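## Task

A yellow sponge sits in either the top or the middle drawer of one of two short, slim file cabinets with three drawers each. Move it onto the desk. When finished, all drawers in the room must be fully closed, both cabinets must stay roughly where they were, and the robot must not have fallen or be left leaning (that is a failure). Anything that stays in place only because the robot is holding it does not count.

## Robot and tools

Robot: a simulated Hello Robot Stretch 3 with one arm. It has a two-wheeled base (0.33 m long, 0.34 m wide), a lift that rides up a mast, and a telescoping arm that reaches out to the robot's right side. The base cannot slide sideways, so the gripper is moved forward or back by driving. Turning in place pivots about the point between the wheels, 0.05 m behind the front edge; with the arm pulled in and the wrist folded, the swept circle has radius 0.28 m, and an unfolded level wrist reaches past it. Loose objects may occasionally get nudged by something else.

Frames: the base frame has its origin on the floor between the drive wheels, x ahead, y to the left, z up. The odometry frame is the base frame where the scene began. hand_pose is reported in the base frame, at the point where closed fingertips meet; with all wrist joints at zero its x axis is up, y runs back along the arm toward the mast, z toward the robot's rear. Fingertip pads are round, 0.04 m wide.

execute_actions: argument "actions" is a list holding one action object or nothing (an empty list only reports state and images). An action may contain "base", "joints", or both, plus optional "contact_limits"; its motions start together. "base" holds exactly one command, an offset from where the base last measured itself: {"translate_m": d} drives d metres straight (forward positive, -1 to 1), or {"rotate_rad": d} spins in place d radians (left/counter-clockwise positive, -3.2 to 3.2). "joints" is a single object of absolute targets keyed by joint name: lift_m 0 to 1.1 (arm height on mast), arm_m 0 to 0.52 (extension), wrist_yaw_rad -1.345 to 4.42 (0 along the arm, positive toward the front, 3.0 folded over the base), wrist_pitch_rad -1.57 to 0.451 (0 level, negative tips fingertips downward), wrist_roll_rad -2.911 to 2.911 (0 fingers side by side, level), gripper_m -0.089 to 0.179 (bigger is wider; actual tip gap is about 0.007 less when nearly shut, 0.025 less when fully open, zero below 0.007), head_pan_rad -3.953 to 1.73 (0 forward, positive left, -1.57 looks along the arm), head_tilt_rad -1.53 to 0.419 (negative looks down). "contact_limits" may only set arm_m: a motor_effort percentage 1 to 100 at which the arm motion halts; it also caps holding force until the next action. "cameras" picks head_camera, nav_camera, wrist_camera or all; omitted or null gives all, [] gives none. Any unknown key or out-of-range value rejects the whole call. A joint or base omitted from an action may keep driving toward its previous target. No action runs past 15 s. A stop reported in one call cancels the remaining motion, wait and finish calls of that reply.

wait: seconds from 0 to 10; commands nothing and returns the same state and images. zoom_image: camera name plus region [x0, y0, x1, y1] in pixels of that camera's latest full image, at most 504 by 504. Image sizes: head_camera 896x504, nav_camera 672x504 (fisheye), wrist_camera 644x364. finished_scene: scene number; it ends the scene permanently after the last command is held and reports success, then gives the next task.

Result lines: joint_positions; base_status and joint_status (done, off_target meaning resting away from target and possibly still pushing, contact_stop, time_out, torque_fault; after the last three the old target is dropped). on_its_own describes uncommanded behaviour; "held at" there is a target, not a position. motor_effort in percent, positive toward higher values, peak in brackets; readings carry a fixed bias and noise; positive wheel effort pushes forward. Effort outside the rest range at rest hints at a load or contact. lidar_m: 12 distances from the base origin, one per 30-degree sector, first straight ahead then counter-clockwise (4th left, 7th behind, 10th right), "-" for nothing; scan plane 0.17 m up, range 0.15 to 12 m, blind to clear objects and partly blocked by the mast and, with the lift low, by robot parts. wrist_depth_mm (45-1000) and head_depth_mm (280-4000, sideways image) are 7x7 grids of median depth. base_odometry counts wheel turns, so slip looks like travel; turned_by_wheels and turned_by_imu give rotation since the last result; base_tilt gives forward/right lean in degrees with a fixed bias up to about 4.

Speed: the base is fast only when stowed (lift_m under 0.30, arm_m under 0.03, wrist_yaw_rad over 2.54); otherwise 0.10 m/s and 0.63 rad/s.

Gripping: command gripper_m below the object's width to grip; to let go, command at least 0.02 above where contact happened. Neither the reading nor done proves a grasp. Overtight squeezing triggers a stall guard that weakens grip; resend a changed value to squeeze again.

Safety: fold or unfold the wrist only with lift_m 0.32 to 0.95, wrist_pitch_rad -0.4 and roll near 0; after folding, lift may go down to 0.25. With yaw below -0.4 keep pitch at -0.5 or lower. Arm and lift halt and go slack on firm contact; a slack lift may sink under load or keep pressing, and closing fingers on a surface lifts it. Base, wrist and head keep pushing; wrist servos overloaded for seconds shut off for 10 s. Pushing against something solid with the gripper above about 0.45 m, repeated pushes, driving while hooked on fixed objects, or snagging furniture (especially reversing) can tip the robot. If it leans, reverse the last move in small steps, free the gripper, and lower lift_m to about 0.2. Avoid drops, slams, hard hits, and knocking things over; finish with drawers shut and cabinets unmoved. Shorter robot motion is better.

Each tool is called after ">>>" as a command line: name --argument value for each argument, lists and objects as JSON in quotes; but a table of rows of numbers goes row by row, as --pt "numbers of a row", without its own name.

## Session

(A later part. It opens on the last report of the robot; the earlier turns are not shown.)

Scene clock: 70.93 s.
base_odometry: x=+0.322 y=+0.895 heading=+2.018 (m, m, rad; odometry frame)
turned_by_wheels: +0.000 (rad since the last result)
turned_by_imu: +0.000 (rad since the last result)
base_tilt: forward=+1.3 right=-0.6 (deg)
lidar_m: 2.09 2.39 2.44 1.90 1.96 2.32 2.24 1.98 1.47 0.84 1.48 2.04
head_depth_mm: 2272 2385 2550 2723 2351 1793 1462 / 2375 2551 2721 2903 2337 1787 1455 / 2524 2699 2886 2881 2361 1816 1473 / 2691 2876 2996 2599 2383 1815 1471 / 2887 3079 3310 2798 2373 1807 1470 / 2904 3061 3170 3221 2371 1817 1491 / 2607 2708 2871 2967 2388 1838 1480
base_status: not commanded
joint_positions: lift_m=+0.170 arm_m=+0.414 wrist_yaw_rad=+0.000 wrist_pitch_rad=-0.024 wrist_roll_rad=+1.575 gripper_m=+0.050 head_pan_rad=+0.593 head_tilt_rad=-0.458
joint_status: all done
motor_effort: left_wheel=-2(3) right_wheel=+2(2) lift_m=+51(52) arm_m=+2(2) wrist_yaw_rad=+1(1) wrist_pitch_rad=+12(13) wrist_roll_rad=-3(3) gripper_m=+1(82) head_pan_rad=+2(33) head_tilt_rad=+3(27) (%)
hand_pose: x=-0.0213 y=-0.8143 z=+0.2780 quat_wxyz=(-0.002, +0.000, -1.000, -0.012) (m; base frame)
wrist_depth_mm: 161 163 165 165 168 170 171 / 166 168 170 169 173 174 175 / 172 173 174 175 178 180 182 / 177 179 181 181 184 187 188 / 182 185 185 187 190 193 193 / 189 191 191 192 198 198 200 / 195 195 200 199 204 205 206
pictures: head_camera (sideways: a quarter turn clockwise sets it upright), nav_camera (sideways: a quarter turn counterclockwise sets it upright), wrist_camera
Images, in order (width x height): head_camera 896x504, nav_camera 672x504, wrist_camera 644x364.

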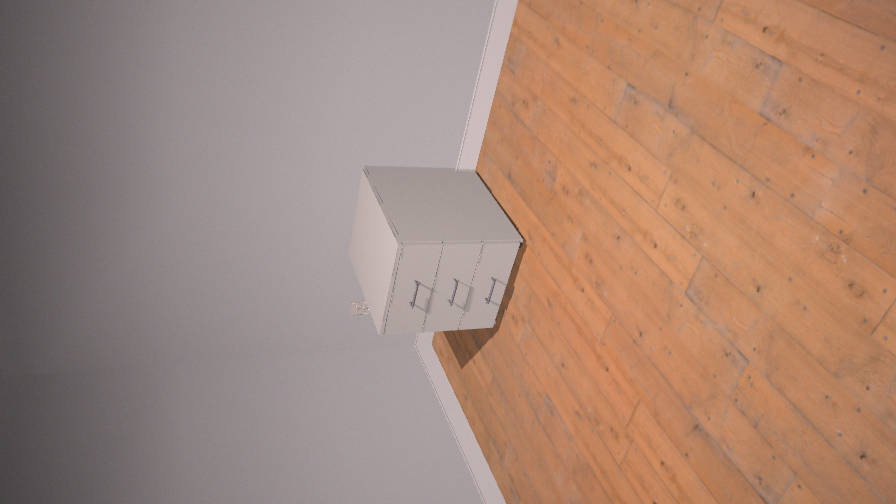

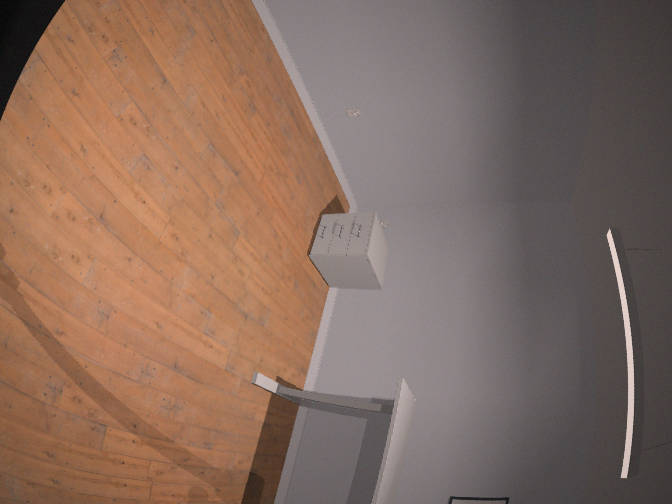

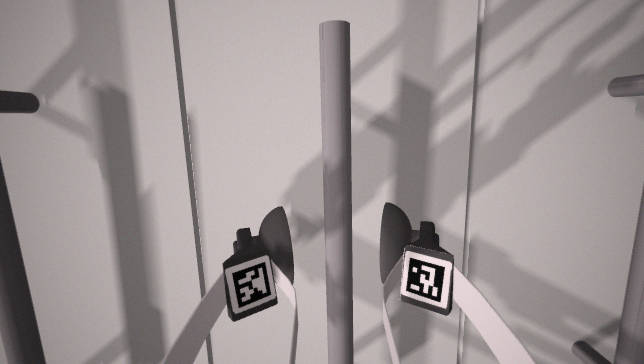

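>>> execute_actions --actions '[{"joints": {"arm_m": 0.35}}]' --cameras '[]'

>>> execute_actions --actions '[{"base": {"rotate_rad": 0.94}, "joints": {"arm_m": 0.0, "lift_m": 0.33, "wrist_roll_rad": 0.0, "wrist_pitch_rad": -0.4, "gripper_m": 0.03, "head_pan_rad": 0.0, "head_tilt_rad": -0.6}}]' --cameras '[]'

>>> execute_actions --actions '[{"base": {"translate_m": 0.2}, "joints": {"wrist_yaw_rad": 2.9}}]' --cameras '[]'

>>> execute_actions --actions '[{"joints": {"lift_m": 0.29}}]' --cameras '[]'

>>> execute_actions --actions '[{"base": {"translate_m": 1.0}}]' --cameras '["head_camera", "nav_camera"]'

Scene clock: 85.60 s.
base_odometry: x=+0.322 y=+0.895 heading=+2.018 (m, m, rad; odometry frame)
turned_by_wheels: +0.000 (rad since the last result)
turned_by_imu: -0.001 (rad since the last result)
base_tilt: forward=+1.2 right=-0.6 (deg)
lidar_m: 2.09 2.38 2.44 1.90 1.95 2.31 2.24 1.98 1.46 0.84 1.48 2.04
head_depth_mm: 2265 2394 2563 2683 2362 1803 1449 / 2366 2533 2697 2865 2375 1800 1458 / 2535 2706 2862 2869 2352 1808 1455 / 2677 2926 3049 2599 2397 1805 1468 / 2860 3114 3310 2808 2392 1823 1469 / 2911 3070 3249 3259 2385 1824 1475 / 2609 2757 2855 2942 2395 1847 1477
base_status: not commanded
joint_positions: lift_m=+0.170 arm_m=+0.350 wrist_yaw_rad=+0.000 wrist_pitch_rad=-0.023 wrist_roll_rad=+1.575 gripper_m=+0.050 head_pan_rad=+0.593 head_tilt_rad=-0.458
joint_status: all done
motor_effort: left_wheel=-2(2) right_wheel=+2(2) lift_m=+52(51) arm_m=-4(5) wrist_yaw_rad=+1(0) wrist_pitch_rad=+11(12) wrist_roll_rad=-3(3) gripper_m=+1(0) head_pan_rad=+2(3) head_tilt_rad=+3(3) (%)
hand_pose: x=-0.0213 y=-0.7509 z=+0.2782 quat_wxyz=(-0.002, +0.000, -1.000, -0.012) (m; base frame)
wrist_depth_mm: 219 220 222 225 227 230 230 / 222 227 231 230 235 236 237 / 230 235 238 236 241 242 244 / 238 241 244 245 248 252 254 / 244 248 251 254 255 260 266 / 256 255 258 263 269 267 273 / 264 263 271 274 275 275 283
pictures: none
No camera images: the call's "cameras" was empty. Leave "cameras" out to get every camera's image.

Scene clock: 89.37 s.
base_odometry: x=+0.322 y=+0.895 heading=+2.958 (m, m, rad; odometry frame)
turned_by_wheels: +0.940 (rad since the last result)
turned_by_imu: +0.923 (rad since the last result)
base_tilt: forward=+1.1 right=-0.7 (deg)
lidar_m: 2.53 1.90 1.90 2.40 2.24 2.23 1.52 0.84 0.85 1.84 2.09 2.38
head_depth_mm: 2815 2964 2506 2480 1937 1577 1316 / 2903 3091 3277 2567 1948 1588 1321 / 2718 2944 3188 2576 1958 1584 1322 / 2520 2728 3015 2570 1980 1591 1328 / 2378 2555 2765 2579 1974 1599 1328 / 2236 2402 2608 2582 1981 1601 1333 / 2097 2254 2428 2489 1991 1604 1335
base_status: done
joint_positions: lift_m=+0.330 arm_m=+0.000 wrist_yaw_rad=+0.000 wrist_pitch_rad=-0.415 wrist_roll_rad=+0.003 gripper_m=+0.030 head_pan_rad=+0.007 head_tilt_rad=-0.593
joint_status: all done
motor_effort: left_wheel=-2(7) right_wheel=+2(6) lift_m=+52(54) arm_m=-4(4) wrist_yaw_rad=+1(1) wrist_pitch_rad=+7(10) wrist_roll_rad=-2(5) gripper_m=+0(74) head_pan_rad=-2(25) head_tilt_rad=-3(17) (%)
hand_pose: x=-0.0215 y=-0.3700 z=+0.3431 quat_wxyz=(+0.691, +0.146, -0.693, -0.146) (m; base frame)
wrist_depth_mm: - - - - - - 921 / - - - - - - 997 / - - - - 963 951 932 / 829 775 793 776 764 742 744 / 664 656 639 647 656 629 616 / 561 550 550 548 - 538 532 / 484 481 477 473 467 464 462
pictures: none
No camera images: the call's "cameras" was empty. Leave "cameras" out to get every camera's image.

Scene clock: 92.53 s.
base_odometry: x=+0.126 y=+0.931 heading=+2.958 (m, m, rad; odometry frame)
turned_by_wheels: +0.000 (rad since the last result)
turned_by_imu: +0.000 (rad since the last result)
base_tilt: forward=+1.3 right=-0.6 (deg)
lidar_m: 2.35 2.20 1.76 2.52 2.36 2.39 1.69 1.00 1.60 2.05 1.97 2.19
head_depth_mm: 2623 2813 2360 2396 1941 1569 1321 / 2708 2951 3175 2546 1966 1573 1319 / 2494 2768 3045 2591 1936 1592 1322 / 2336 2556 2779 2580 1966 1587 1331 / 2187 2347 2581 2595 1963 1583 1335 / 2072 2237 2402 2482 1994 1598 1333 / 1952 2103 2266 2420 1989 1601 1335
base_status: done
joint_positions: lift_m=+0.330 arm_m=+0.000 wrist_yaw_rad=+2.897 wrist_pitch_rad=-0.415 wrist_roll_rad=+0.003 gripper_m=+0.030 head_pan_rad=+0.007 head_tilt_rad=-0.593
joint_status: all done
motor_effort: left_wheel=-3(4) right_wheel=+2(5) lift_m=+52(52) arm_m=-3(4) wrist_yaw_rad=+4(8) wrist_pitch_rad=+7(7) wrist_roll_rad=-2(2) gripper_m=+1(0) head_pan_rad=-2(2) head_tilt_rad=-3(3) (%)
hand_pose: x=+0.0331 y=+0.0729 z=+0.3431 quat_wxyz=(+0.229, +0.705, +0.060, +0.668) (m; base frame)
wrist_depth_mm: - - - - - - - / - - - - - - - / - - - 936 970 955 938 / 802 - 786 757 762 744 740 / 649 631 671 643 650 629 622 / 553 555 - 542 - 536 528 / 483 493 - 477 467 466 462
pictures: none
No camera images: the call's "cameras" was empty. Leave "cameras" out to get every camera's image.

Scene clock: 93.70 s.
base_odometry: x=+0.126 y=+0.931 heading=+2.958 (m, m, rad; odometry frame)
turned_by_wheels: +0.000 (rad since the last result)
turned_by_imu: +0.000 (rad since the last result)
base_tilt: forward=+1.1 right=-0.6 (deg)
lidar_m: 2.35 2.20 1.76 2.52 2.36 2.39 1.69 1.00 1.60 2.05 1.96 2.20
head_depth_mm: 2647 2835 2363 2402 1956 1572 1307 / 2703 2942 3178 2583 1945 1580 1320 / 2518 2742 3019 2543 1960 1584 1322 / 2318 2538 2797 2573 1952 1584 1331 / 2191 2363 2599 2592 1954 1598 1326 / 2056 2224 2414 2494 1989 1597 1331 / 1963 2087 2263 2423 2001 1611 1334
base_status: not commanded
joint_positions: lift_m=+0.290 arm_m=+0.000 wrist_yaw_rad=+2.897 wrist_pitch_rad=-0.415 wrist_roll_rad=+0.003 gripper_m=+0.030 head_pan_rad=+0.007 head_tilt_rad=-0.593
joint_status: all done
motor_effort: left_wheel=-4(3) right_wheel=+2(2) lift_m=+37(44) arm_m=-3(4) wrist_yaw_rad=+4(4) wrist_pitch_rad=+7(7) wrist_roll_rad=-2(2) gripper_m=+0(0) head_pan_rad=-1(2) head_tilt_rad=-3(3) (%)
hand_pose: x=+0.0331 y=+0.0729 z=+0.3035 quat_wxyz=(+0.229, +0.705, +0.060, +0.668) (m; base frame)
wrist_depth_mm: - - - - - - - / - - - - - - - / 959 - 930 893 887 855 859 / 744 - 714 706 705 669 687 / 611 574 608 597 604 565 568 / 510 508 - 494 - 490 476 / 454 - - 428 431 424 417
pictures: none
No camera images: the call's "cameras" was empty. Leave "cameras" out to get every camera's image.

Scene clock: 98.70 s.
base_odometry: x=-0.857 y=+1.114 heading=+2.958 (m, m, rad; odometry frame)
turned_by_wheels: +0.000 (rad since the last result)
turned_by_imu: +0.004 (rad since the last result)
base_tilt: forward=+1.2 right=-0.7 (deg)
lidar_m: 1.48 1.38 1.40 1.34 2.94 2.98 1.95 1.89 2.37 1.55 1.84 1.32
head_depth_mm: 1782 1982 2217 2391 1944 1567 1318 / 1650 1815 2031 2248 1956 1578 1319 / 1534 1697 1857 2070 1958 1578 1333 / 1444 1561 1710 1882 1967 1585 1323 / 1357 1467 1599 1732 1865 1591 1331 / 1272 1378 1485 1619 1791 1580 1334 / 1203 1293 1389 1517 1658 1606 1339
base_status: done
joint_positions: lift_m=+0.290 arm_m=+0.000 wrist_yaw_rad=+2.898 wrist_pitch_rad=-0.415 wrist_roll_rad=+0.003 gripper_m=+0.030 head_pan_rad=+0.007 head_tilt_rad=-0.594
joint_status: not commanded
motor_effort: left_wheel=-3(6) right_wheel=+2(6) lift_m=+37(37) arm_m=-4(3) wrist_yaw_rad=+2(3) wrist_pitch_rad=+7(7) wrist_roll_rad=-2(2) gripper_m=+0(0) head_pan_rad=-2(2) head_tilt_rad=-3(4) (%)
hand_pose: x=+0.0330 y=+0.0729 z=+0.3035 quat_wxyz=(+0.229, +0.705, +0.061, +0.668) (m; base frame)
wrist_depth_mm: - - - - - - - / - - - - - - - / 959 - 919 884 896 866 844 / 737 - 715 711 688 694 670 / 613 584 613 592 591 563 561 / 514 510 - 495 - 483 480 / 449 - - 430 427 425 417
pictures: head_camera (sideways: a quarter turn clockwise sets it upright), nav_camera (sideways: a quarter turn counterclockwise sets it upright)
Images, in order (width x height): head_camera 896x504, nav_camera 672x504.

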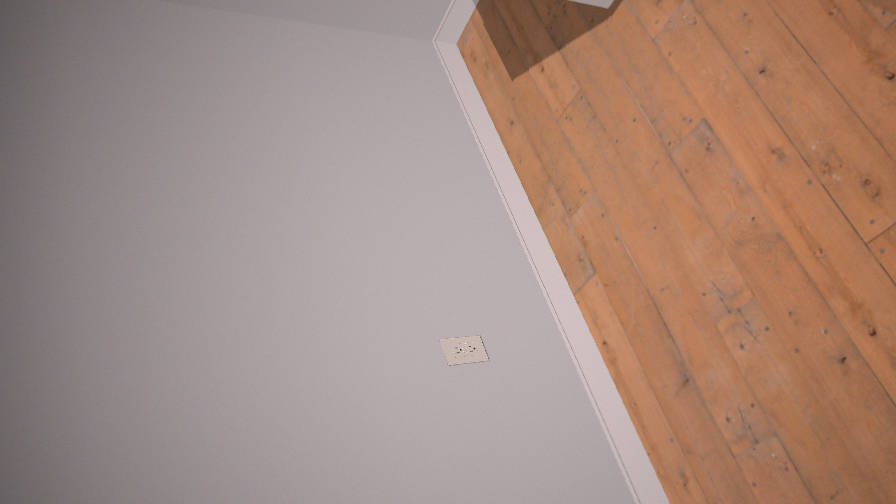

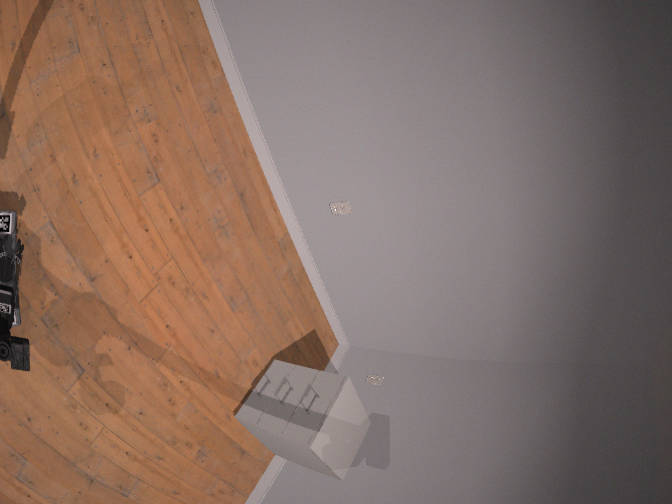

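>>> execute_actions --actions '[{"base": {"translate_m": 0.734}, "joints": {"head_pan_rad": -1.57, "head_tilt_rad": -0.9}}]' --cameras '[]'

>>> execute_actions --actions '[{"base": {"rotate_rad": 0.665}, "joints": {"lift_m": 0.335}}]' --cameras '["head_camera"]'

Scene clock: 105.00 s.
base_odometry: x=-1.579 y=+1.249 heading=+2.958 (m, m, rad; odometry frame)
turned_by_wheels: +0.000 (rad since the last result)
turned_by_imu: +0.003 (rad since the last result)
base_tilt: forward=+1.2 right=-0.6 (deg)
lidar_m: 0.83 0.78 0.80 1.02 1.48 3.42 2.58 2.65 1.62 1.52 0.85 0.86
head_depth_mm: 1889 1709 1921 1754 1490 1301 1156 / 1826 2142 2047 1749 1485 1299 1159 / 1690 1940 2086 1743 1492 1307 1157 / 1565 1792 1992 1749 1504 1314 1170 / 1472 1668 1895 1757 1512 1304 1167 / 1379 1556 1761 1722 1422 1313 1169 / 1303 1456 1584 1114 1284 1316 1164
base_status: done
joint_positions: lift_m=+0.290 arm_m=+0.000 wrist_yaw_rad=+2.898 wrist_pitch_rad=-0.415 wrist_roll_rad=+0.003 gripper_m=+0.030 head_pan_rad=-1.563 head_tilt_rad=-0.889
joint_status: all done
motor_effort: left_wheel=-3(6) right_wheel=+2(6) lift_m=+37(37) arm_m=-4(3) wrist_yaw_rad=+3(3) wrist_pitch_rad=+7(7) wrist_roll_rad=-2(2) gripper_m=+0(1) head_pan_rad=-2(31) head_tilt_rad=-5(21) (%)
hand_pose: x=+0.0329 y=+0.0729 z=+0.3035 quat_wxyz=(+0.229, +0.705, +0.061, +0.668) (m; base frame)
wrist_depth_mm: - - - 970 788 666 597 / - - - - 859 721 618 / 960 - 904 909 845 767 653 / 741 - 727 715 701 695 649 / 605 590 608 589 592 569 565 / 507 503 - 501 - 489 481 / 454 - - - 427 423 422
pictures: none
No camera images: the call's "cameras" was empty. Leave "cameras" out to get every camera's image.

Scene clock: 106.87 s.
base_odometry: x=-1.579 y=+1.249 heading=-2.661 (m, m, rad; odometry frame)
turned_by_wheels: +0.665 (rad since the last result)
turned_by_imu: +0.652 (rad since the last result)
base_tilt: forward=+1.2 right=-0.7 (deg)
lidar_m: 0.78 0.82 1.17 1.45 3.55 2.57 2.99 1.62 0.86 0.85 1.06 0.80
head_depth_mm: 1268 1438 1684 1737 1484 1304 1157 / 1276 1424 1243 1169 1432 1303 1158 / 1276 1438 1244 1182 1421 1308 1158 / 1277 1446 1247 1201 1445 1309 1181 / 1299 1467 1646 1635 1478 1313 1159 / 1286 1478 1731 1763 1497 1315 1171 / 1296 1492 1733 1773 1506 1316 1165
base_status: done
joint_positions: lift_m=+0.335 arm_m=+0.000 wrist_yaw_rad=+2.898 wrist_pitch_rad=-0.416 wrist_roll_rad=+0.003 gripper_m=+0.030 head_pan_rad=-1.563 head_tilt_rad=-0.889
joint_status: all done
motor_effort: left_wheel=-2(8) right_wheel=+2(6) lift_m=+52(55) arm_m=-4(4) wrist_yaw_rad=+3(3) wrist_pitch_rad=+7(7) wrist_roll_rad=-2(2) gripper_m=+0(0) head_pan_rad=-1(2) head_tilt_rad=-5(5) (%)
hand_pose: x=+0.0329 y=+0.0728 z=+0.3479 quat_wxyz=(+0.229, +0.705, +0.061, +0.668) (m; base frame)
wrist_depth_mm: - - - - - - 761 / - - - - - - 770 / - - - 977 969 959 788 / 827 - 792 791 761 745 732 / 667 645 673 656 669 622 621 / 561 559 - 548 - 539 533 / 488 502 - 483 474 460 466
pictures: head_camera (sideways: a quarter turn clockwise sets it upright)
Images, in order (width x height): head_camera 896x504.

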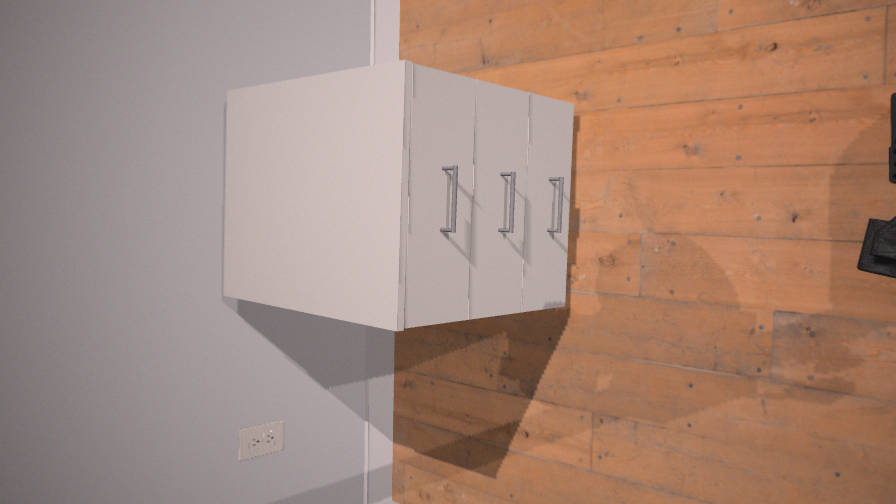

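>>> zoom_image --camera "head_camera" --region '[200, 40, 600, 360]'

Region (200, 40, 600, 360) of head_camera's 896x504 image, scaled by 1.260, with more detail than that image has; it fills the top 403 rows of this view, and the rest is white.

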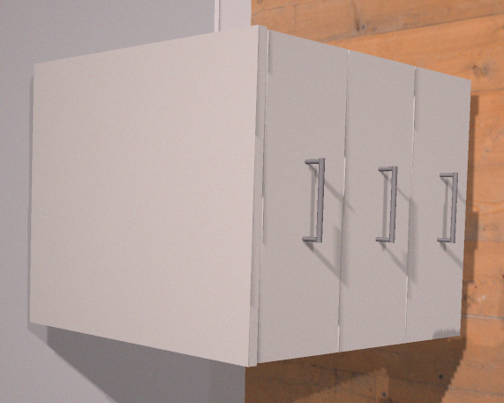

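>>> execute_actions --actions '[{"base": {"rotate_rad": -0.04}, "joints": {"wrist_yaw_rad": 0.0, "gripper_m": 0.05}}]' --cameras '[]'

>>> execute_actions --actions '[{"base": {"translate_m": -0.025}, "joints": {"lift_m": 0.324, "wrist_pitch_rad": 0.0, "wrist_roll_rad": 1.57, "arm_m": 0.33, "head_tilt_rad": -1.0}}]' --cameras '["head_camera", "wrist_camera"]'

Scene clock: 121.20 s.
base_odometry: x=-1.579 y=+1.249 heading=-2.701 (m, m, rad; odometry frame)
turned_by_wheels: -0.040 (rad since the last result)
turned_by_imu: -0.040 (rad since the last result)
base_tilt: forward=+1.2 right=-0.6 (deg)
lidar_m: 0.78 0.81 1.12 1.44 3.50 2.59 3.00 1.62 0.87 0.84 1.10 0.81
head_depth_mm: 1281 1467 1712 1745 1482 1300 1152 / 1278 1453 1321 1219 1465 1302 1155 / 1284 1435 1246 1186 1426 1311 1153 / 1274 1434 1249 1192 1428 1308 1162 / 1275 1435 1287 1227 1443 1312 1156 / 1274 1474 1720 1764 1506 1309 1174 / 1286 1470 1703 1763 1508 1321 1166
base_status: done
joint_positions: lift_m=+0.335 arm_m=+0.000 wrist_yaw_rad=+0.003 wrist_pitch_rad=-0.416 wrist_roll_rad=+0.003 gripper_m=+0.050 head_pan_rad=-1.563 head_tilt_rad=-0.889
joint_status: all done
motor_effort: left_wheel=+1(2) right_wheel=-1(2) lift_m=+52(52) arm_m=-3(4) wrist_yaw_rad=-2(4) wrist_pitch_rad=+7(8) wrist_roll_rad=-2(2) gripper_m=+1(74) head_pan_rad=-2(2) head_tilt_rad=-5(4) (%)
hand_pose: x=-0.0209 y=-0.3699 z=+0.3479 quat_wxyz=(+0.691, +0.147, -0.692, -0.145) (m; base frame)
wrist_depth_mm: 941 - 550 543 535 - - / 927 - 611 585 581 - - / 919 - 920 650 649 978 934 / 830 809 755 722 735 775 758 / 660 654 656 639 660 638 624 / 572 557 575 549 527 544 535 / 489 485 473 482 472 469 469
pictures: none
No camera images: the call's "cameras" was empty. Leave "cameras" out to get every camera's image.

Scene clock: 124.83 s.
base_odometry: x=-1.556 y=+1.259 heading=-2.701 (m, m, rad; odometry frame)
turned_by_wheels: +0.000 (rad since the last result)
turned_by_imu: -0.001 (rad since the last result)
base_tilt: forward=+1.1 right=-0.6 (deg)
lidar_m: 0.81 0.84 1.16 1.46 3.50 2.56 2.96 1.60 1.47 0.84 1.14 0.84
head_depth_mm: 1329 1561 1773 1605 1404 1251 1129 / 1325 1488 1174 1536 1404 1251 1144 / 1330 1313 1135 1334 1359 1254 1150 / 1337 1308 1146 1341 1386 1262 1155 / 1326 1317 1141 1344 1408 1264 1133 / 1327 1548 1752 1615 1420 1271 1136 / 1333 1564 1786 1612 1422 1268 1137
base_status: done
joint_positions: lift_m=+0.324 arm_m=+0.330 wrist_yaw_rad=+0.002 wrist_pitch_rad=-0.022 wrist_roll_rad=+1.569 gripper_m=+0.050 head_pan_rad=-1.563 head_tilt_rad=-0.988
joint_status: all done
motor_effort: left_wheel=+1(5) right_wheel=-1(4) lift_m=+37(44) arm_m=+3(4) wrist_yaw_rad=-1(1) wrist_pitch_rad=+11(10) wrist_roll_rad=+0(5) gripper_m=+0(1) head_pan_rad=-1(1) head_tilt_rad=-5(15) (%)
hand_pose: x=-0.0209 y=-0.7303 z=+0.4329 quat_wxyz=(+0.001, +0.001, -1.000, -0.012) (m; base frame)
wrist_depth_mm: 753 778 242 241 244 248 250 / 788 773 249 249 252 254 258 / 821 802 260 261 262 264 268 / 830 844 269 271 272 273 278 / 856 863 282 280 283 283 289 / 895 895 914 293 300 299 305 / 941 941 306 303 309 313 316
pictures: head_camera (sideways: a quarter turn clockwise sets it upright), wrist_camera
Images, in order (width x height): head_camera 896x504, wrist_camera 644x364.

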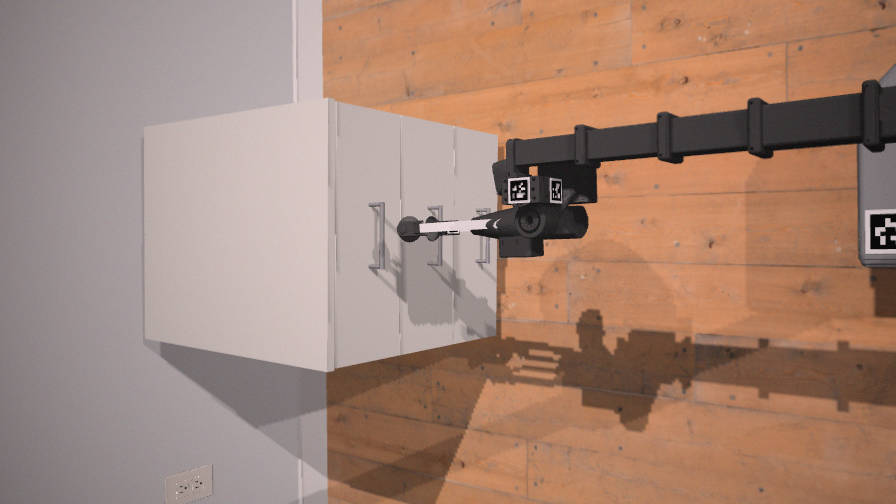

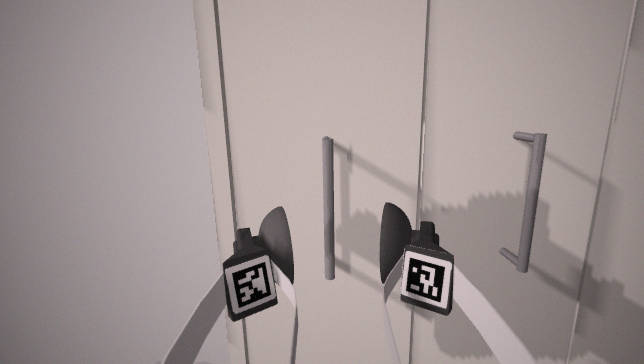

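>>> execute_actions --actions '[{"base": {"rotate_rad": -0.03}}]' --cameras '[]'

>>> execute_actions --actions '[{"base": {"translate_m": 0.035}, "joints": {"arm_m": 0.385}}]' --cameras '["wrist_camera"]'

Scene clock: 130.77 s.
base_odometry: x=-1.556 y=+1.259 heading=-2.731 (m, m, rad; odometry frame)
turned_by_wheels: -0.030 (rad since the last result)
turned_by_imu: -0.030 (rad since the last result)
base_tilt: forward=+1.1 right=-0.6 (deg)
lidar_m: 0.81 0.83 1.12 1.45 3.47 2.56 2.97 1.59 1.49 0.84 1.17 0.84
head_depth_mm: 1345 1570 1790 1589 1402 1254 1129 / 1337 1532 1747 1573 1404 1253 1142 / 1338 1307 1147 1339 1368 1254 1151 / 1336 1312 1145 1335 1391 1259 1155 / 1326 1318 1144 1340 1423 1259 1139 / 1323 1524 1741 1609 1415 1257 1138 / 1323 1528 1782 1625 1423 1268 1145
base_status: done
joint_positions: lift_m=+0.324 arm_m=+0.330 wrist_yaw_rad=+0.002 wrist_pitch_rad=-0.022 wrist_roll_rad=+1.569 gripper_m=+0.050 head_pan_rad=-1.563 head_tilt_rad=-0.988
joint_status: not commanded
motor_effort: left_wheel=+3(5) right_wheel=-2(4) lift_m=+36(36) arm_m=+3(4) wrist_yaw_rad=-1(1) wrist_pitch_rad=+11(11) wrist_roll_rad=+0(0) gripper_m=+0(1) head_pan_rad=-2(1) head_tilt_rad=-5(5) (%)
hand_pose: x=-0.0209 y=-0.7303 z=+0.4329 quat_wxyz=(+0.001, +0.001, -1.000, -0.012) (m; base frame)
wrist_depth_mm: 759 759 243 244 247 250 252 / 774 796 251 253 254 260 262 / 813 802 262 260 263 266 267 / 839 829 272 269 275 277 278 / 882 841 281 278 280 285 289 / 884 894 884 288 296 294 300 / 900 906 304 303 307 308 311
pictures: none
No camera images: the call's "cameras" was empty. Leave "cameras" out to get every camera's image.

Scene clock: 132.30 s.
base_odometry: x=-1.588 y=+1.245 heading=-2.730 (m, m, rad; odometry frame)
turned_by_wheels: +0.000 (rad since the last result)
turned_by_imu: +0.000 (rad since the last result)
base_tilt: forward=+1.2 right=-0.5 (deg)
lidar_m: 0.77 0.80 1.08 1.45 3.49 2.59 3.02 1.63 0.88 0.85 1.12 0.81
head_depth_mm: 1341 1577 1782 1596 1405 1249 1121 / 1337 1486 1180 1546 1408 1256 1147 / 1338 1311 1143 1298 1384 1262 1152 / 1333 1317 1144 1317 1413 1251 1153 / 1321 1357 1144 1383 1422 1268 1135 / 1325 1551 1796 1611 1420 1263 1142 / 1327 1536 1789 1609 1421 1272 1138
base_status: done
joint_positions: lift_m=+0.324 arm_m=+0.385 wrist_yaw_rad=+0.002 wrist_pitch_rad=-0.022 wrist_roll_rad=+1.569 gripper_m=+0.050 head_pan_rad=-1.563 head_tilt_rad=-0.988
joint_status: all done
motor_effort: left_wheel=+3(7) right_wheel=-3(4) lift_m=+36(36) arm_m=+3(2) wrist_yaw_rad=-1(1) wrist_pitch_rad=+11(11) wrist_roll_rad=+0(0) gripper_m=+0(0) head_pan_rad=-2(2) head_tilt_rad=-5(5) (%)
hand_pose: x=-0.0209 y=-0.7853 z=+0.4329 quat_wxyz=(+0.001, +0.001, -1.000, -0.012) (m; base frame)
wrist_depth_mm: 731 710 192 195 197 198 199 / 751 747 198 200 203 203 206 / 763 760 205 205 209 210 212 / 776 770 211 213 215 219 220 / 803 808 221 221 223 226 227 / 827 829 228 229 233 233 236 / 849 857 237 238 240 243 245
pictures: wrist_camera
Images, in order (width x height): wrist_camera 644x364.

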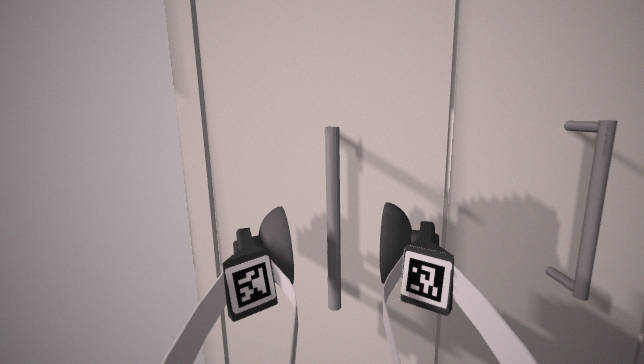

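>>> execute_actions --actions '[{"joints": {"arm_m": 0.418}, "contact_limits": {"arm_m": 14}}]' --cameras '["wrist_camera"]'

>>> execute_actions --actions '[{"joints": {"gripper_m": -0.045}}]' --cameras '["wrist_camera"]'

Scene clock: 135.80 s.
base_odometry: x=-1.588 y=+1.245 heading=-2.730 (m, m, rad; odometry frame)
turned_by_wheels: +0.000 (rad since the last result)
turned_by_imu: -0.001 (rad since the last result)
base_tilt: forward=+1.3 right=-0.6 (deg)
lidar_m: 0.77 0.80 1.07 1.45 3.46 2.60 3.00 1.62 0.88 0.84 1.12 0.81
head_depth_mm: 1354 1575 1775 1607 1412 1251 1129 / 1340 1502 1182 1533 1407 1252 1150 / 1337 1314 1142 1256 1375 1257 1152 / 1332 1312 1139 1294 1406 1263 1151 / 1328 1351 1140 1392 1422 1265 1139 / 1323 1535 1789 1613 1412 1265 1139 / 1320 1548 1776 1621 1423 1265 1139
base_status: not commanded
joint_positions: lift_m=+0.324 arm_m=+0.418 wrist_yaw_rad=+0.002 wrist_pitch_rad=-0.022 wrist_roll_rad=+1.569 gripper_m=+0.050 head_pan_rad=-1.563 head_tilt_rad=-0.988
joint_status: all done
motor_effort: left_wheel=+3(3) right_wheel=-2(3) lift_m=+36(36) arm_m=+3(4) wrist_yaw_rad=-1(1) wrist_pitch_rad=+10(11) wrist_roll_rad=+0(0) gripper_m=+0(0) head_pan_rad=-1(1) head_tilt_rad=-6(5) (%)
contact_limits: arm_m 14 (drawing in: default 27, maximum 44; extending or still: default 36, maximum 59)
hand_pose: x=-0.0209 y=-0.8183 z=+0.4329 quat_wxyz=(+0.001, +0.001, -1.000, -0.012) (m; base frame)
wrist_depth_mm: 679 679 162 164 165 167 168 / 703 702 168 168 170 172 174 / 721 726 174 174 176 178 180 / 755 752 180 179 182 184 185 / 773 768 184 186 189 190 193 / 782 792 190 194 197 198 199 / 809 819 200 200 203 205 208
pictures: wrist_camera
Images, in order (width x height): wrist_camera 644x364.

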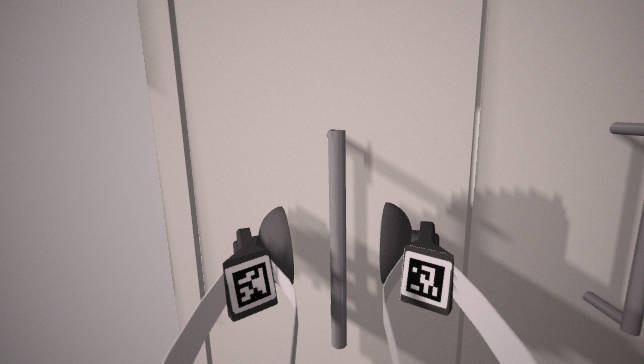

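Scene clock: 137.23 s.
base_odometry: x=-1.588 y=+1.245 heading=-2.730 (m, m, rad; odometry frame)
turned_by_wheels: +0.000 (rad since the last result)
turned_by_imu: +0.000 (rad since the last result)
base_tilt: forward=+1.1 right=-0.6 (deg)
lidar_m: 0.77 0.80 1.07 1.45 3.46 2.59 3.01 1.63 0.88 0.85 1.12 0.81
head_depth_mm: 1343 1564 1765 1606 1404 1248 1128 / 1338 1494 1183 1538 1403 1255 1142 / 1338 1307 1143 1258 1387 1254 1150 / 1327 1322 1143 1290 1409 1258 1153 / 1331 1352 1141 1388 1424 1255 1131 / 1328 1549 1776 1611 1423 1262 1142 / 1318 1544 1798 1617 1422 1266 1141
base_status: not commanded
joint_positions: lift_m=+0.324 arm_m=+0.418 wrist_yaw_rad=+0.002 wrist_pitch_rad=-0.024 wrist_roll_rad=+1.575 gripper_m=-0.044 head_pan_rad=-1.563 head_tilt_rad=-0.988
joint_status: all done
motor_effort: left_wheel=+2(3) right_wheel=-2(3) lift_m=+37(37) arm_m=+2(4) wrist_yaw_rad=-1(1) wrist_pitch_rad=+11(12) wrist_roll_rad=-3(3) gripper_m=-24(99) head_pan_rad=-2(2) head_tilt_rad=-5(5) (%)
hand_pose: x=-0.0209 y=-0.8185 z=+0.4325 quat_wxyz=(-0.002, +0.001, -1.000, -0.012) (m; base frame)
wrist_depth_mm: 691 163 162 163 165 166 169 / 683 691 166 168 170 172 175 / 726 721 172 174 175 178 179 / 729 747 178 180 181 184 186 / 773 774 184 168 189 191 192 / 773 804 191 - 194 198 198 / 810 811 199 200 204 206 207
pictures: wrist_camera
Images, in order (width x height): wrist_camera 644x364.

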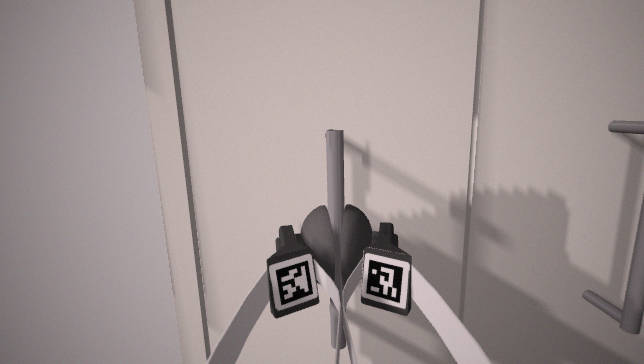

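>>> execute_actions --actions '[{"joints": {"gripper_m": 0.025}}]' --cameras '[]'

>>> execute_actions --actions '[{"joints": {"arm_m": 0.423}, "contact_limits": {"arm_m": 12}}]' --cameras '[]'

>>> execute_actions --actions '[{"joints": {"gripper_m": -0.06}}]' --cameras '["wrist_camera"]'

Scene clock: 141.33 s.
base_odometry: x=-1.588 y=+1.245 heading=-2.730 (m, m, rad; odometry frame)
turned_by_wheels: +0.000 (rad since the last result)
turned_by_imu: -0.001 (rad since the last result)
base_tilt: forward=+1.1 right=-0.6 (deg)
lidar_m: 0.77 0.80 1.07 1.45 3.49 2.60 3.00 1.62 0.88 0.84 1.12 0.81
head_depth_mm: 1346 1573 1773 1610 1406 1254 1126 / 1339 1492 1181 1547 1403 1251 1147 / 1336 1311 1146 1248 1387 1252 1146 / 1326 1316 1146 1292 1414 1256 1150 / 1327 1355 1137 1386 1421 1261 1135 / 1326 1549 1793 1621 1420 1258 1141 / 1326 1542 1792 1611 1422 1268 1136
base_status: not commanded
joint_positions: lift_m=+0.324 arm_m=+0.418 wrist_yaw_rad=+0.002 wrist_pitch_rad=-0.024 wrist_roll_rad=+1.575 gripper_m=+0.025 head_pan_rad=-1.563 head_tilt_rad=-0.988
joint_status: all done
motor_effort: left_wheel=+2(3) right_wheel=-2(2) lift_m=+37(37) arm_m=+1(1) wrist_yaw_rad=-1(1) wrist_pitch_rad=+11(11) wrist_roll_rad=-3(3) gripper_m=+1(80) head_pan_rad=-2(2) head_tilt_rad=-5(6) (%)
hand_pose: x=-0.0209 y=-0.8185 z=+0.4325 quat_wxyz=(-0.002, +0.001, -1.000, -0.012) (m; base frame)
wrist_depth_mm: 688 163 163 163 166 167 168 / 687 698 167 169 170 172 173 / 731 724 173 174 176 178 180 / 753 751 179 180 182 184 186 / 754 750 184 185 188 191 192 / 797 794 190 192 197 198 198 / 838 799 198 201 204 205 208
pictures: none
No camera images: the call's "cameras" was empty. Leave "cameras" out to get every camera's image.

Scene clock: 142.00 s.
base_odometry: x=-1.588 y=+1.245 heading=-2.730 (m, m, rad; odometry frame)
turned_by_wheels: +0.000 (rad since the last result)
turned_by_imu: +0.000 (rad since the last result)
base_tilt: forward=+1.2 right=-0.7 (deg)
lidar_m: 0.77 0.80 1.07 1.45 3.46 2.60 3.01 1.63 0.88 0.84 1.12 0.81
head_depth_mm: 1334 1571 1768 1603 1401 1252 1128 / 1338 1489 1181 1531 1403 1257 1143 / 1336 1316 1139 1255 1388 1254 1153 / 1337 1305 1143 1297 1404 1264 1152 / 1328 1355 1147 1394 1407 1258 1139 / 1326 1542 1786 1613 1418 1268 1139 / 1317 1530 1787 1621 1432 1264 1146
base_status: not commanded
joint_positions: lift_m=+0.324 arm_m=+0.422 wrist_yaw_rad=+0.001 wrist_pitch_rad=-0.021 wrist_roll_rad=+1.575 gripper_m=+0.025 head_pan_rad=-1.563 head_tilt_rad=-0.988
joint_status: all done
motor_effort: left_wheel=+2(2) right_wheel=-1(3) lift_m=+37(37) arm_m=+11(13) wrist_yaw_rad=+0(1) wrist_pitch_rad=+10(12) wrist_roll_rad=-3(3) gripper_m=+0(1) head_pan_rad=-2(2) head_tilt_rad=-5(5) (%)
contact_limits: arm_m 12 (drawing in: default 27, maximum 44; extending or still: default 36, maximum 59)
hand_pose: x=-0.0210 y=-0.8227 z=+0.4332 quat_wxyz=(-0.002, +0.001, -1.000, -0.011) (m; base frame)
wrist_depth_mm: 683 159 158 160 161 162 164 / 714 704 163 165 167 168 170 / 707 707 169 170 173 174 175 / 727 737 175 177 178 180 182 / 752 753 180 180 185 187 188 / 784 795 187 159 190 193 194 / 815 805 193 196 199 201 202
pictures: none
No camera images: the call's "cameras" was empty. Leave "cameras" out to get every camera's image.

Scene clock: 143.33 s.
base_odometry: x=-1.588 y=+1.245 heading=-2.730 (m, m, rad; odometry frame)
turned_by_wheels: +0.000 (rad since the last result)
turned_by_imu: +0.000 (rad since the last result)
base_tilt: forward=+1.2 right=-0.7 (deg)
lidar_m: 0.77 0.80 1.08 1.45 3.50 2.60 3.00 1.63 0.88 0.85 1.12 0.81
head_depth_mm: 1345 1574 1776 1596 1408 1250 1131 / 1337 1493 1174 1539 1413 1258 1146 / 1324 1307 1148 1260 1379 1253 1154 / 1334 1316 1144 1305 1410 1266 1155 / 1334 1318 1145 1395 1416 1264 1139 / 1332 1550 1789 1628 1432 1273 1139 / 1318 1543 1781 1612 1418 1263 1140
base_status: not commanded
joint_positions: lift_m=+0.324 arm_m=+0.423 wrist_yaw_rad=+0.001 wrist_pitch_rad=-0.024 wrist_roll_rad=+1.575 gripper_m=-0.058 head_pan_rad=-1.563 head_tilt_rad=-0.989
joint_status: all done
motor_effort: left_wheel=+2(3) right_wheel=-2(3) lift_m=+39(39) arm_m=+1(12) wrist_yaw_rad=+1(0) wrist_pitch_rad=+11(16) wrist_roll_rad=-3(4) gripper_m=-32(100) head_pan_rad=-1(2) head_tilt_rad=-5(5) (%)
hand_pose: x=-0.0212 y=-0.8235 z=+0.4323 quat_wxyz=(-0.002, +0.000, -1.000, -0.013) (m; base frame)
wrist_depth_mm: 679 159 158 160 161 164 165 / 691 696 163 165 166 168 170 / 722 702 168 170 170 174 175 / 728 737 173 175 178 180 182 / 758 749 181 165 183 186 188 / 790 807 186 - 190 194 194 / 810 818 193 195 197 201 203
pictures: wrist_camera
Images, in order (width x height): wrist_camera 644x364.

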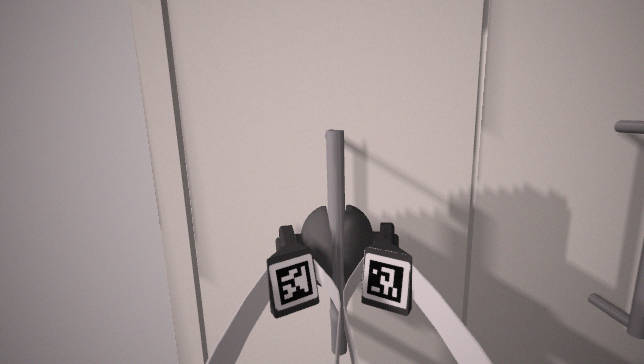

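>>> execute_actions --actions '[]'

Scene clock: 153.33 s.
base_odometry: x=-1.588 y=+1.245 heading=-2.730 (m, m, rad; odometry frame)
turned_by_wheels: +0.000 (rad since the last result)
turned_by_imu: -0.001 (rad since the last result)
base_tilt: forward=+1.1 right=-0.5 (deg)
lidar_m: 0.77 0.80 1.07 1.45 3.49 2.59 3.00 1.63 0.88 0.84 1.12 0.81
head_depth_mm: 1343 1572 1776 1589 1406 1253 1129 / 1338 1493 1179 1542 1410 1258 1147 / 1335 1310 1147 1253 1392 1254 1148 / 1332 1318 1142 1300 1412 1257 1153 / 1334 1309 1152 1398 1423 1262 1136 / 1329 1551 1784 1618 1421 1263 1137 / 1321 1531 1785 1608 1420 1261 1135
base_status: not commanded
joint_positions: lift_m=+0.324 arm_m=+0.423 wrist_yaw_rad=+0.001 wrist_pitch_rad=-0.024 wrist_roll_rad=+1.575 gripper_m=-0.036 head_pan_rad=-1.563 head_tilt_rad=-0.989
joint_status: all done
on_its_own: gripper_m is held at -0.037, not at your -0.060, by its stall guard, which is not easing now
motor_effort: left_wheel=+3(3) right_wheel=-3(3) lift_m=+38(39) arm_m=+1(12) wrist_yaw_rad=+0(0) wrist_pitch_rad=+11(16) wrist_roll_rad=-3(4) gripper_m=-21(100) head_pan_rad=-2(2) head_tilt_rad=-5(5) (%)
hand_pose: x=-0.0212 y=-0.8235 z=+0.4323 quat_wxyz=(-0.002, +0.000, -1.000, -0.013) (m; base frame)
wrist_depth_mm: 676 158 158 160 161 163 164 / 705 693 163 165 166 168 171 / 715 726 168 169 172 174 176 / 746 744 175 175 178 179 182 / 768 750 180 164 184 187 187 / 789 782 186 190 191 194 194 / 810 819 194 195 199 201 202
pictures: head_camera (sideways: a quarter turn clockwise sets it upright), nav_camera (sideways: a quarter turn counterclockwise sets it upright), wrist_camera
Images, in order (width x height): head_camera 896x504, nav_camera 672x504, wrist_camera 644x364.

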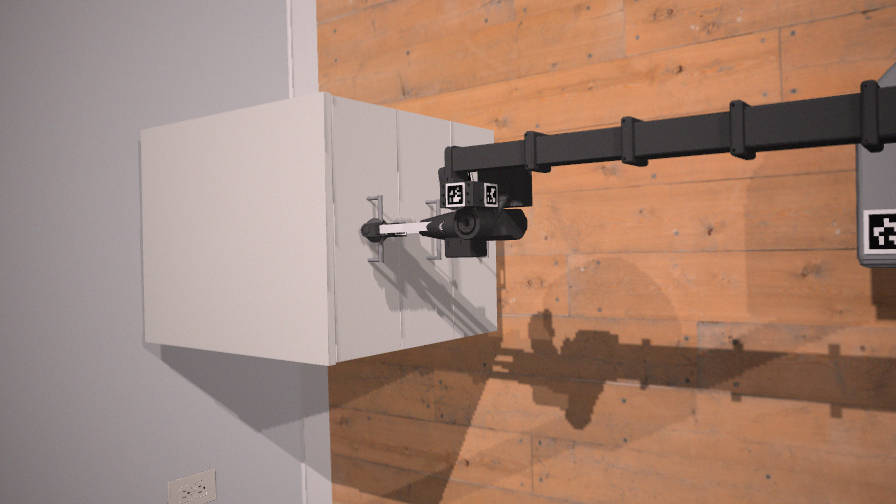

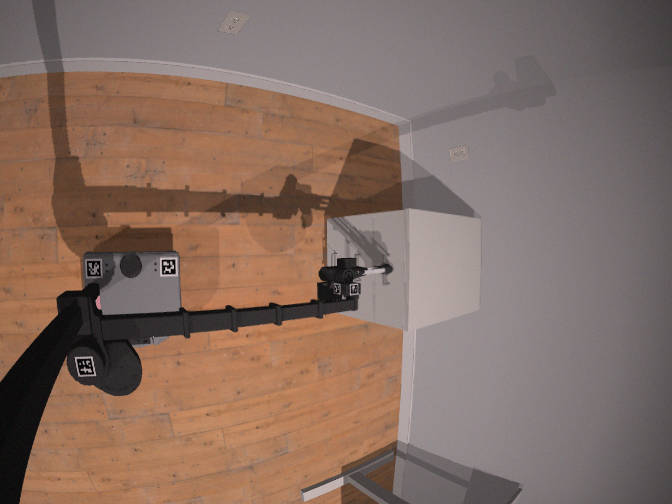

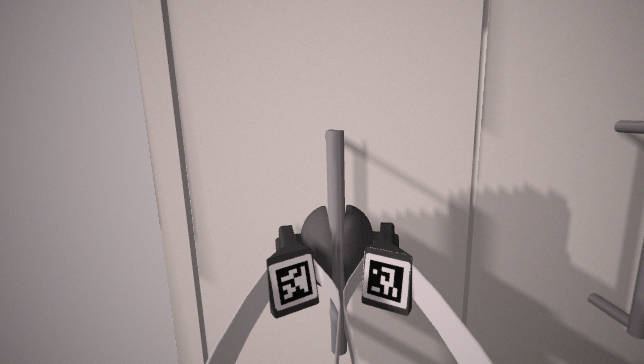

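>>> execute_actions --actions '[{"joints": {"arm_m": 0.385}, "contact_limits": {"arm_m": 20}}]' --cameras '["wrist_camera", "head_camera"]'

Scene clock: 155.77 s.
base_odometry: x=-1.588 y=+1.245 heading=-2.730 (m, m, rad; odometry frame)
turned_by_wheels: +0.000 (rad since the last result)
turned_by_imu: +0.000 (rad since the last result)
base_tilt: forward=+1.2 right=-0.6 (deg)
lidar_m: 0.77 0.80 1.08 1.44 3.49 2.60 3.00 1.62 0.88 0.84 1.12 0.81
head_depth_mm: 1336 1567 1769 1598 1394 1257 1130 / 1342 1486 1148 1536 1401 1257 1147 / 1332 1307 1127 1307 1386 1262 1148 / 1330 1307 1125 1300 1405 1261 1149 / 1331 1322 1135 1386 1416 1259 1138 / 1331 1550 1800 1613 1419 1263 1136 / 1325 1534 1804 1623 1414 1262 1139
base_status: not commanded
joint_positions: lift_m=+0.324 arm_m=+0.385 wrist_yaw_rad=+0.001 wrist_pitch_rad=-0.024 wrist_roll_rad=+1.575 gripper_m=-0.036 head_pan_rad=-1.563 head_tilt_rad=-0.989
joint_status: all done
on_its_own: gripper_m is held at -0.037, not at your -0.060, by its stall guard, which is not easing now
motor_effort: left_wheel=+3(3) right_wheel=-3(3) lift_m=+39(38) arm_m=-6(8) wrist_yaw_rad=+0(0) wrist_pitch_rad=+11(12) wrist_roll_rad=-3(3) gripper_m=-21(21) head_pan_rad=-1(2) head_tilt_rad=-4(5) (%)
contact_limits: arm_m 20 (drawing in: default 27, maximum 44; extending or still: default 36, maximum 59)
hand_pose: x=-0.0212 y=-0.7860 z=+0.4323 quat_wxyz=(-0.002, +0.000, -1.000, -0.013) (m; base frame)
wrist_depth_mm: 718 719 158 159 162 197 201 / 720 741 162 164 166 204 207 / 740 747 169 170 172 211 212 / 777 788 174 175 177 220 221 / 801 826 181 165 183 226 228 / 817 829 187 189 191 235 238 / 849 844 196 194 199 244 246
pictures: head_camera (sideways: a quarter turn clockwise sets it upright), wrist_camera
Images, in order (width x height): head_camera 896x504, wrist_camera 644x364.

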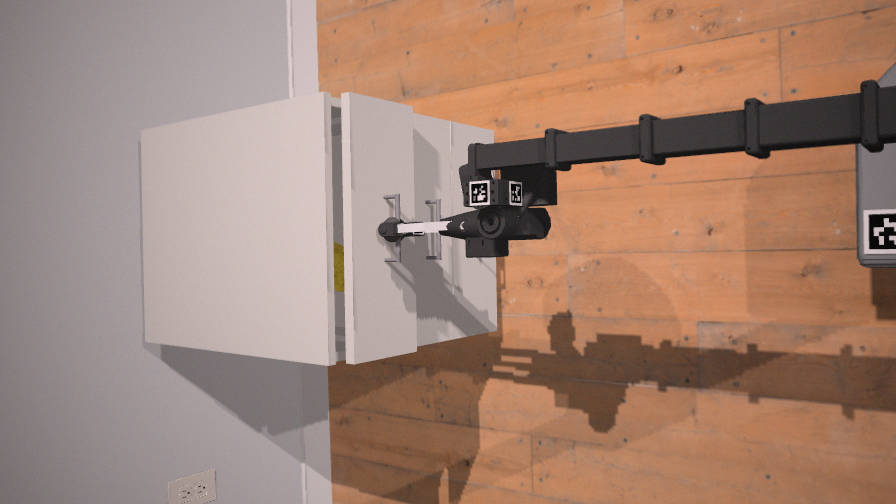

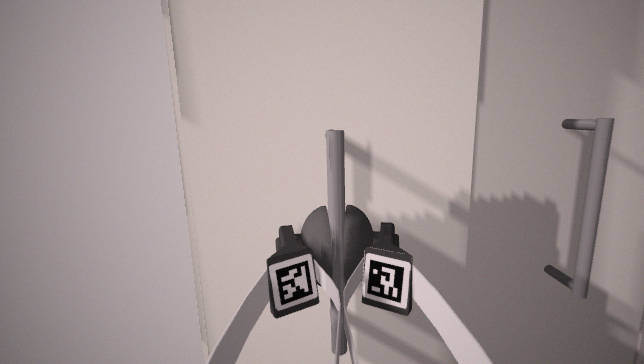

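The drawer follows the gripper, and a yellow object is visible inside. Pulling it open further.

>>> execute_actions --actions '[{"joints": {"arm_m": 0.15}, "contact_limits": {"arm_m": 20}}]' --cameras '["wrist_camera", "head_camera"]'

Scene clock: 159.83 s.
base_odometry: x=-1.588 y=+1.245 heading=-2.730 (m, m, rad; odometry frame)
turned_by_wheels: +0.000 (rad since the last result)
turned_by_imu: -0.001 (rad since the last result)
base_tilt: forward=+1.2 right=-0.7 (deg)
lidar_m: 0.77 0.80 1.07 1.45 3.46 2.59 3.01 1.62 0.88 0.84 1.12 0.81
head_depth_mm: 1344 1584 1771 1600 1403 1249 1125 / 1336 1488 1175 1067 1379 1255 1146 / 1334 1305 1179 1134 1401 - 1147 / 1337 1310 1182 1109 1384 1243 1148 / 1329 1313 1160 1111 1398 1260 1140 / 1327 1551 1790 1614 1421 1263 1140 / 1327 1537 1795 1614 1425 1269 1138
base_status: not commanded
joint_positions: lift_m=+0.324 arm_m=+0.150 wrist_yaw_rad=+0.001 wrist_pitch_rad=-0.026 wrist_roll_rad=+1.575 gripper_m=-0.036 head_pan_rad=-1.563 head_tilt_rad=-0.989
joint_status: all done
on_its_own: gripper_m is held at -0.037, not at your -0.060, by its stall guard, which is not easing now
motor_effort: left_wheel=+3(3) right_wheel=-3(3) lift_m=+39(39) arm_m=-4(6) wrist_yaw_rad=+0(0) wrist_pitch_rad=+12(13) wrist_roll_rad=-3(3) gripper_m=-21(21) head_pan_rad=-2(2) head_tilt_rad=-5(4) (%)
contact_limits: arm_m 20 (drawing in: default 27, maximum 44; extending or still: default 36, maximum 59)
hand_pose: x=-0.0212 y=-0.5508 z=+0.4317 quat_wxyz=(-0.002, +0.000, -1.000, -0.014) (m; base frame)
wrist_depth_mm: 921 927 158 159 161 420 425 / 943 953 163 165 166 435 442 / 985 994 168 170 172 449 453 / - - 174 175 178 466 470 / - - 180 164 183 477 488 / - - 187 189 191 497 498 / - - 196 195 198 718 505
pictures: head_camera (sideways: a quarter turn clockwise sets it upright), wrist_camera
Images, in order (width x height): head_camera 896x504, wrist_camera 644x364.

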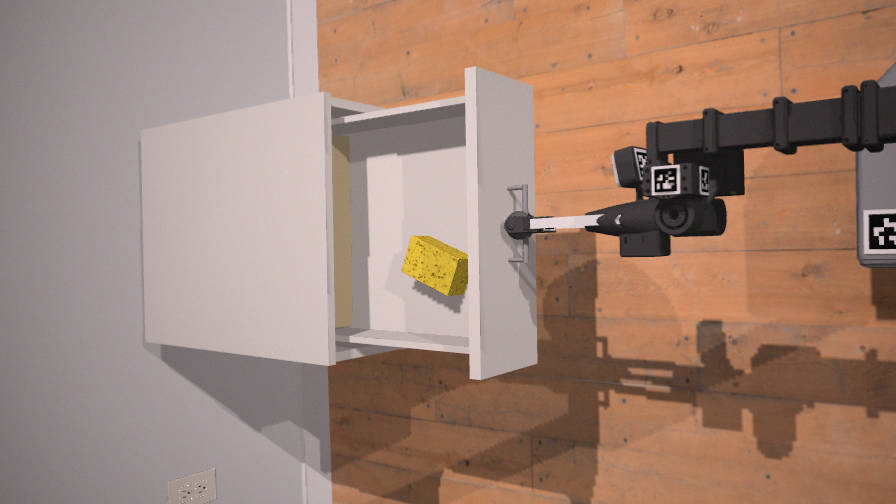

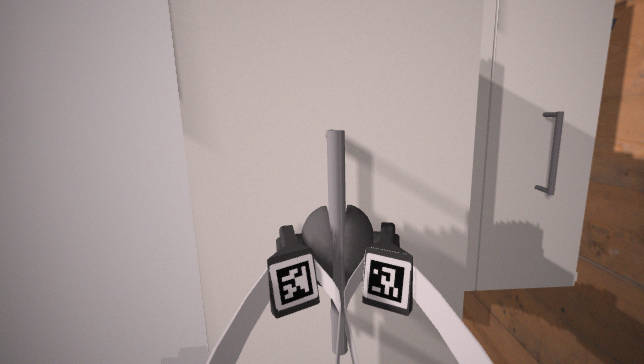

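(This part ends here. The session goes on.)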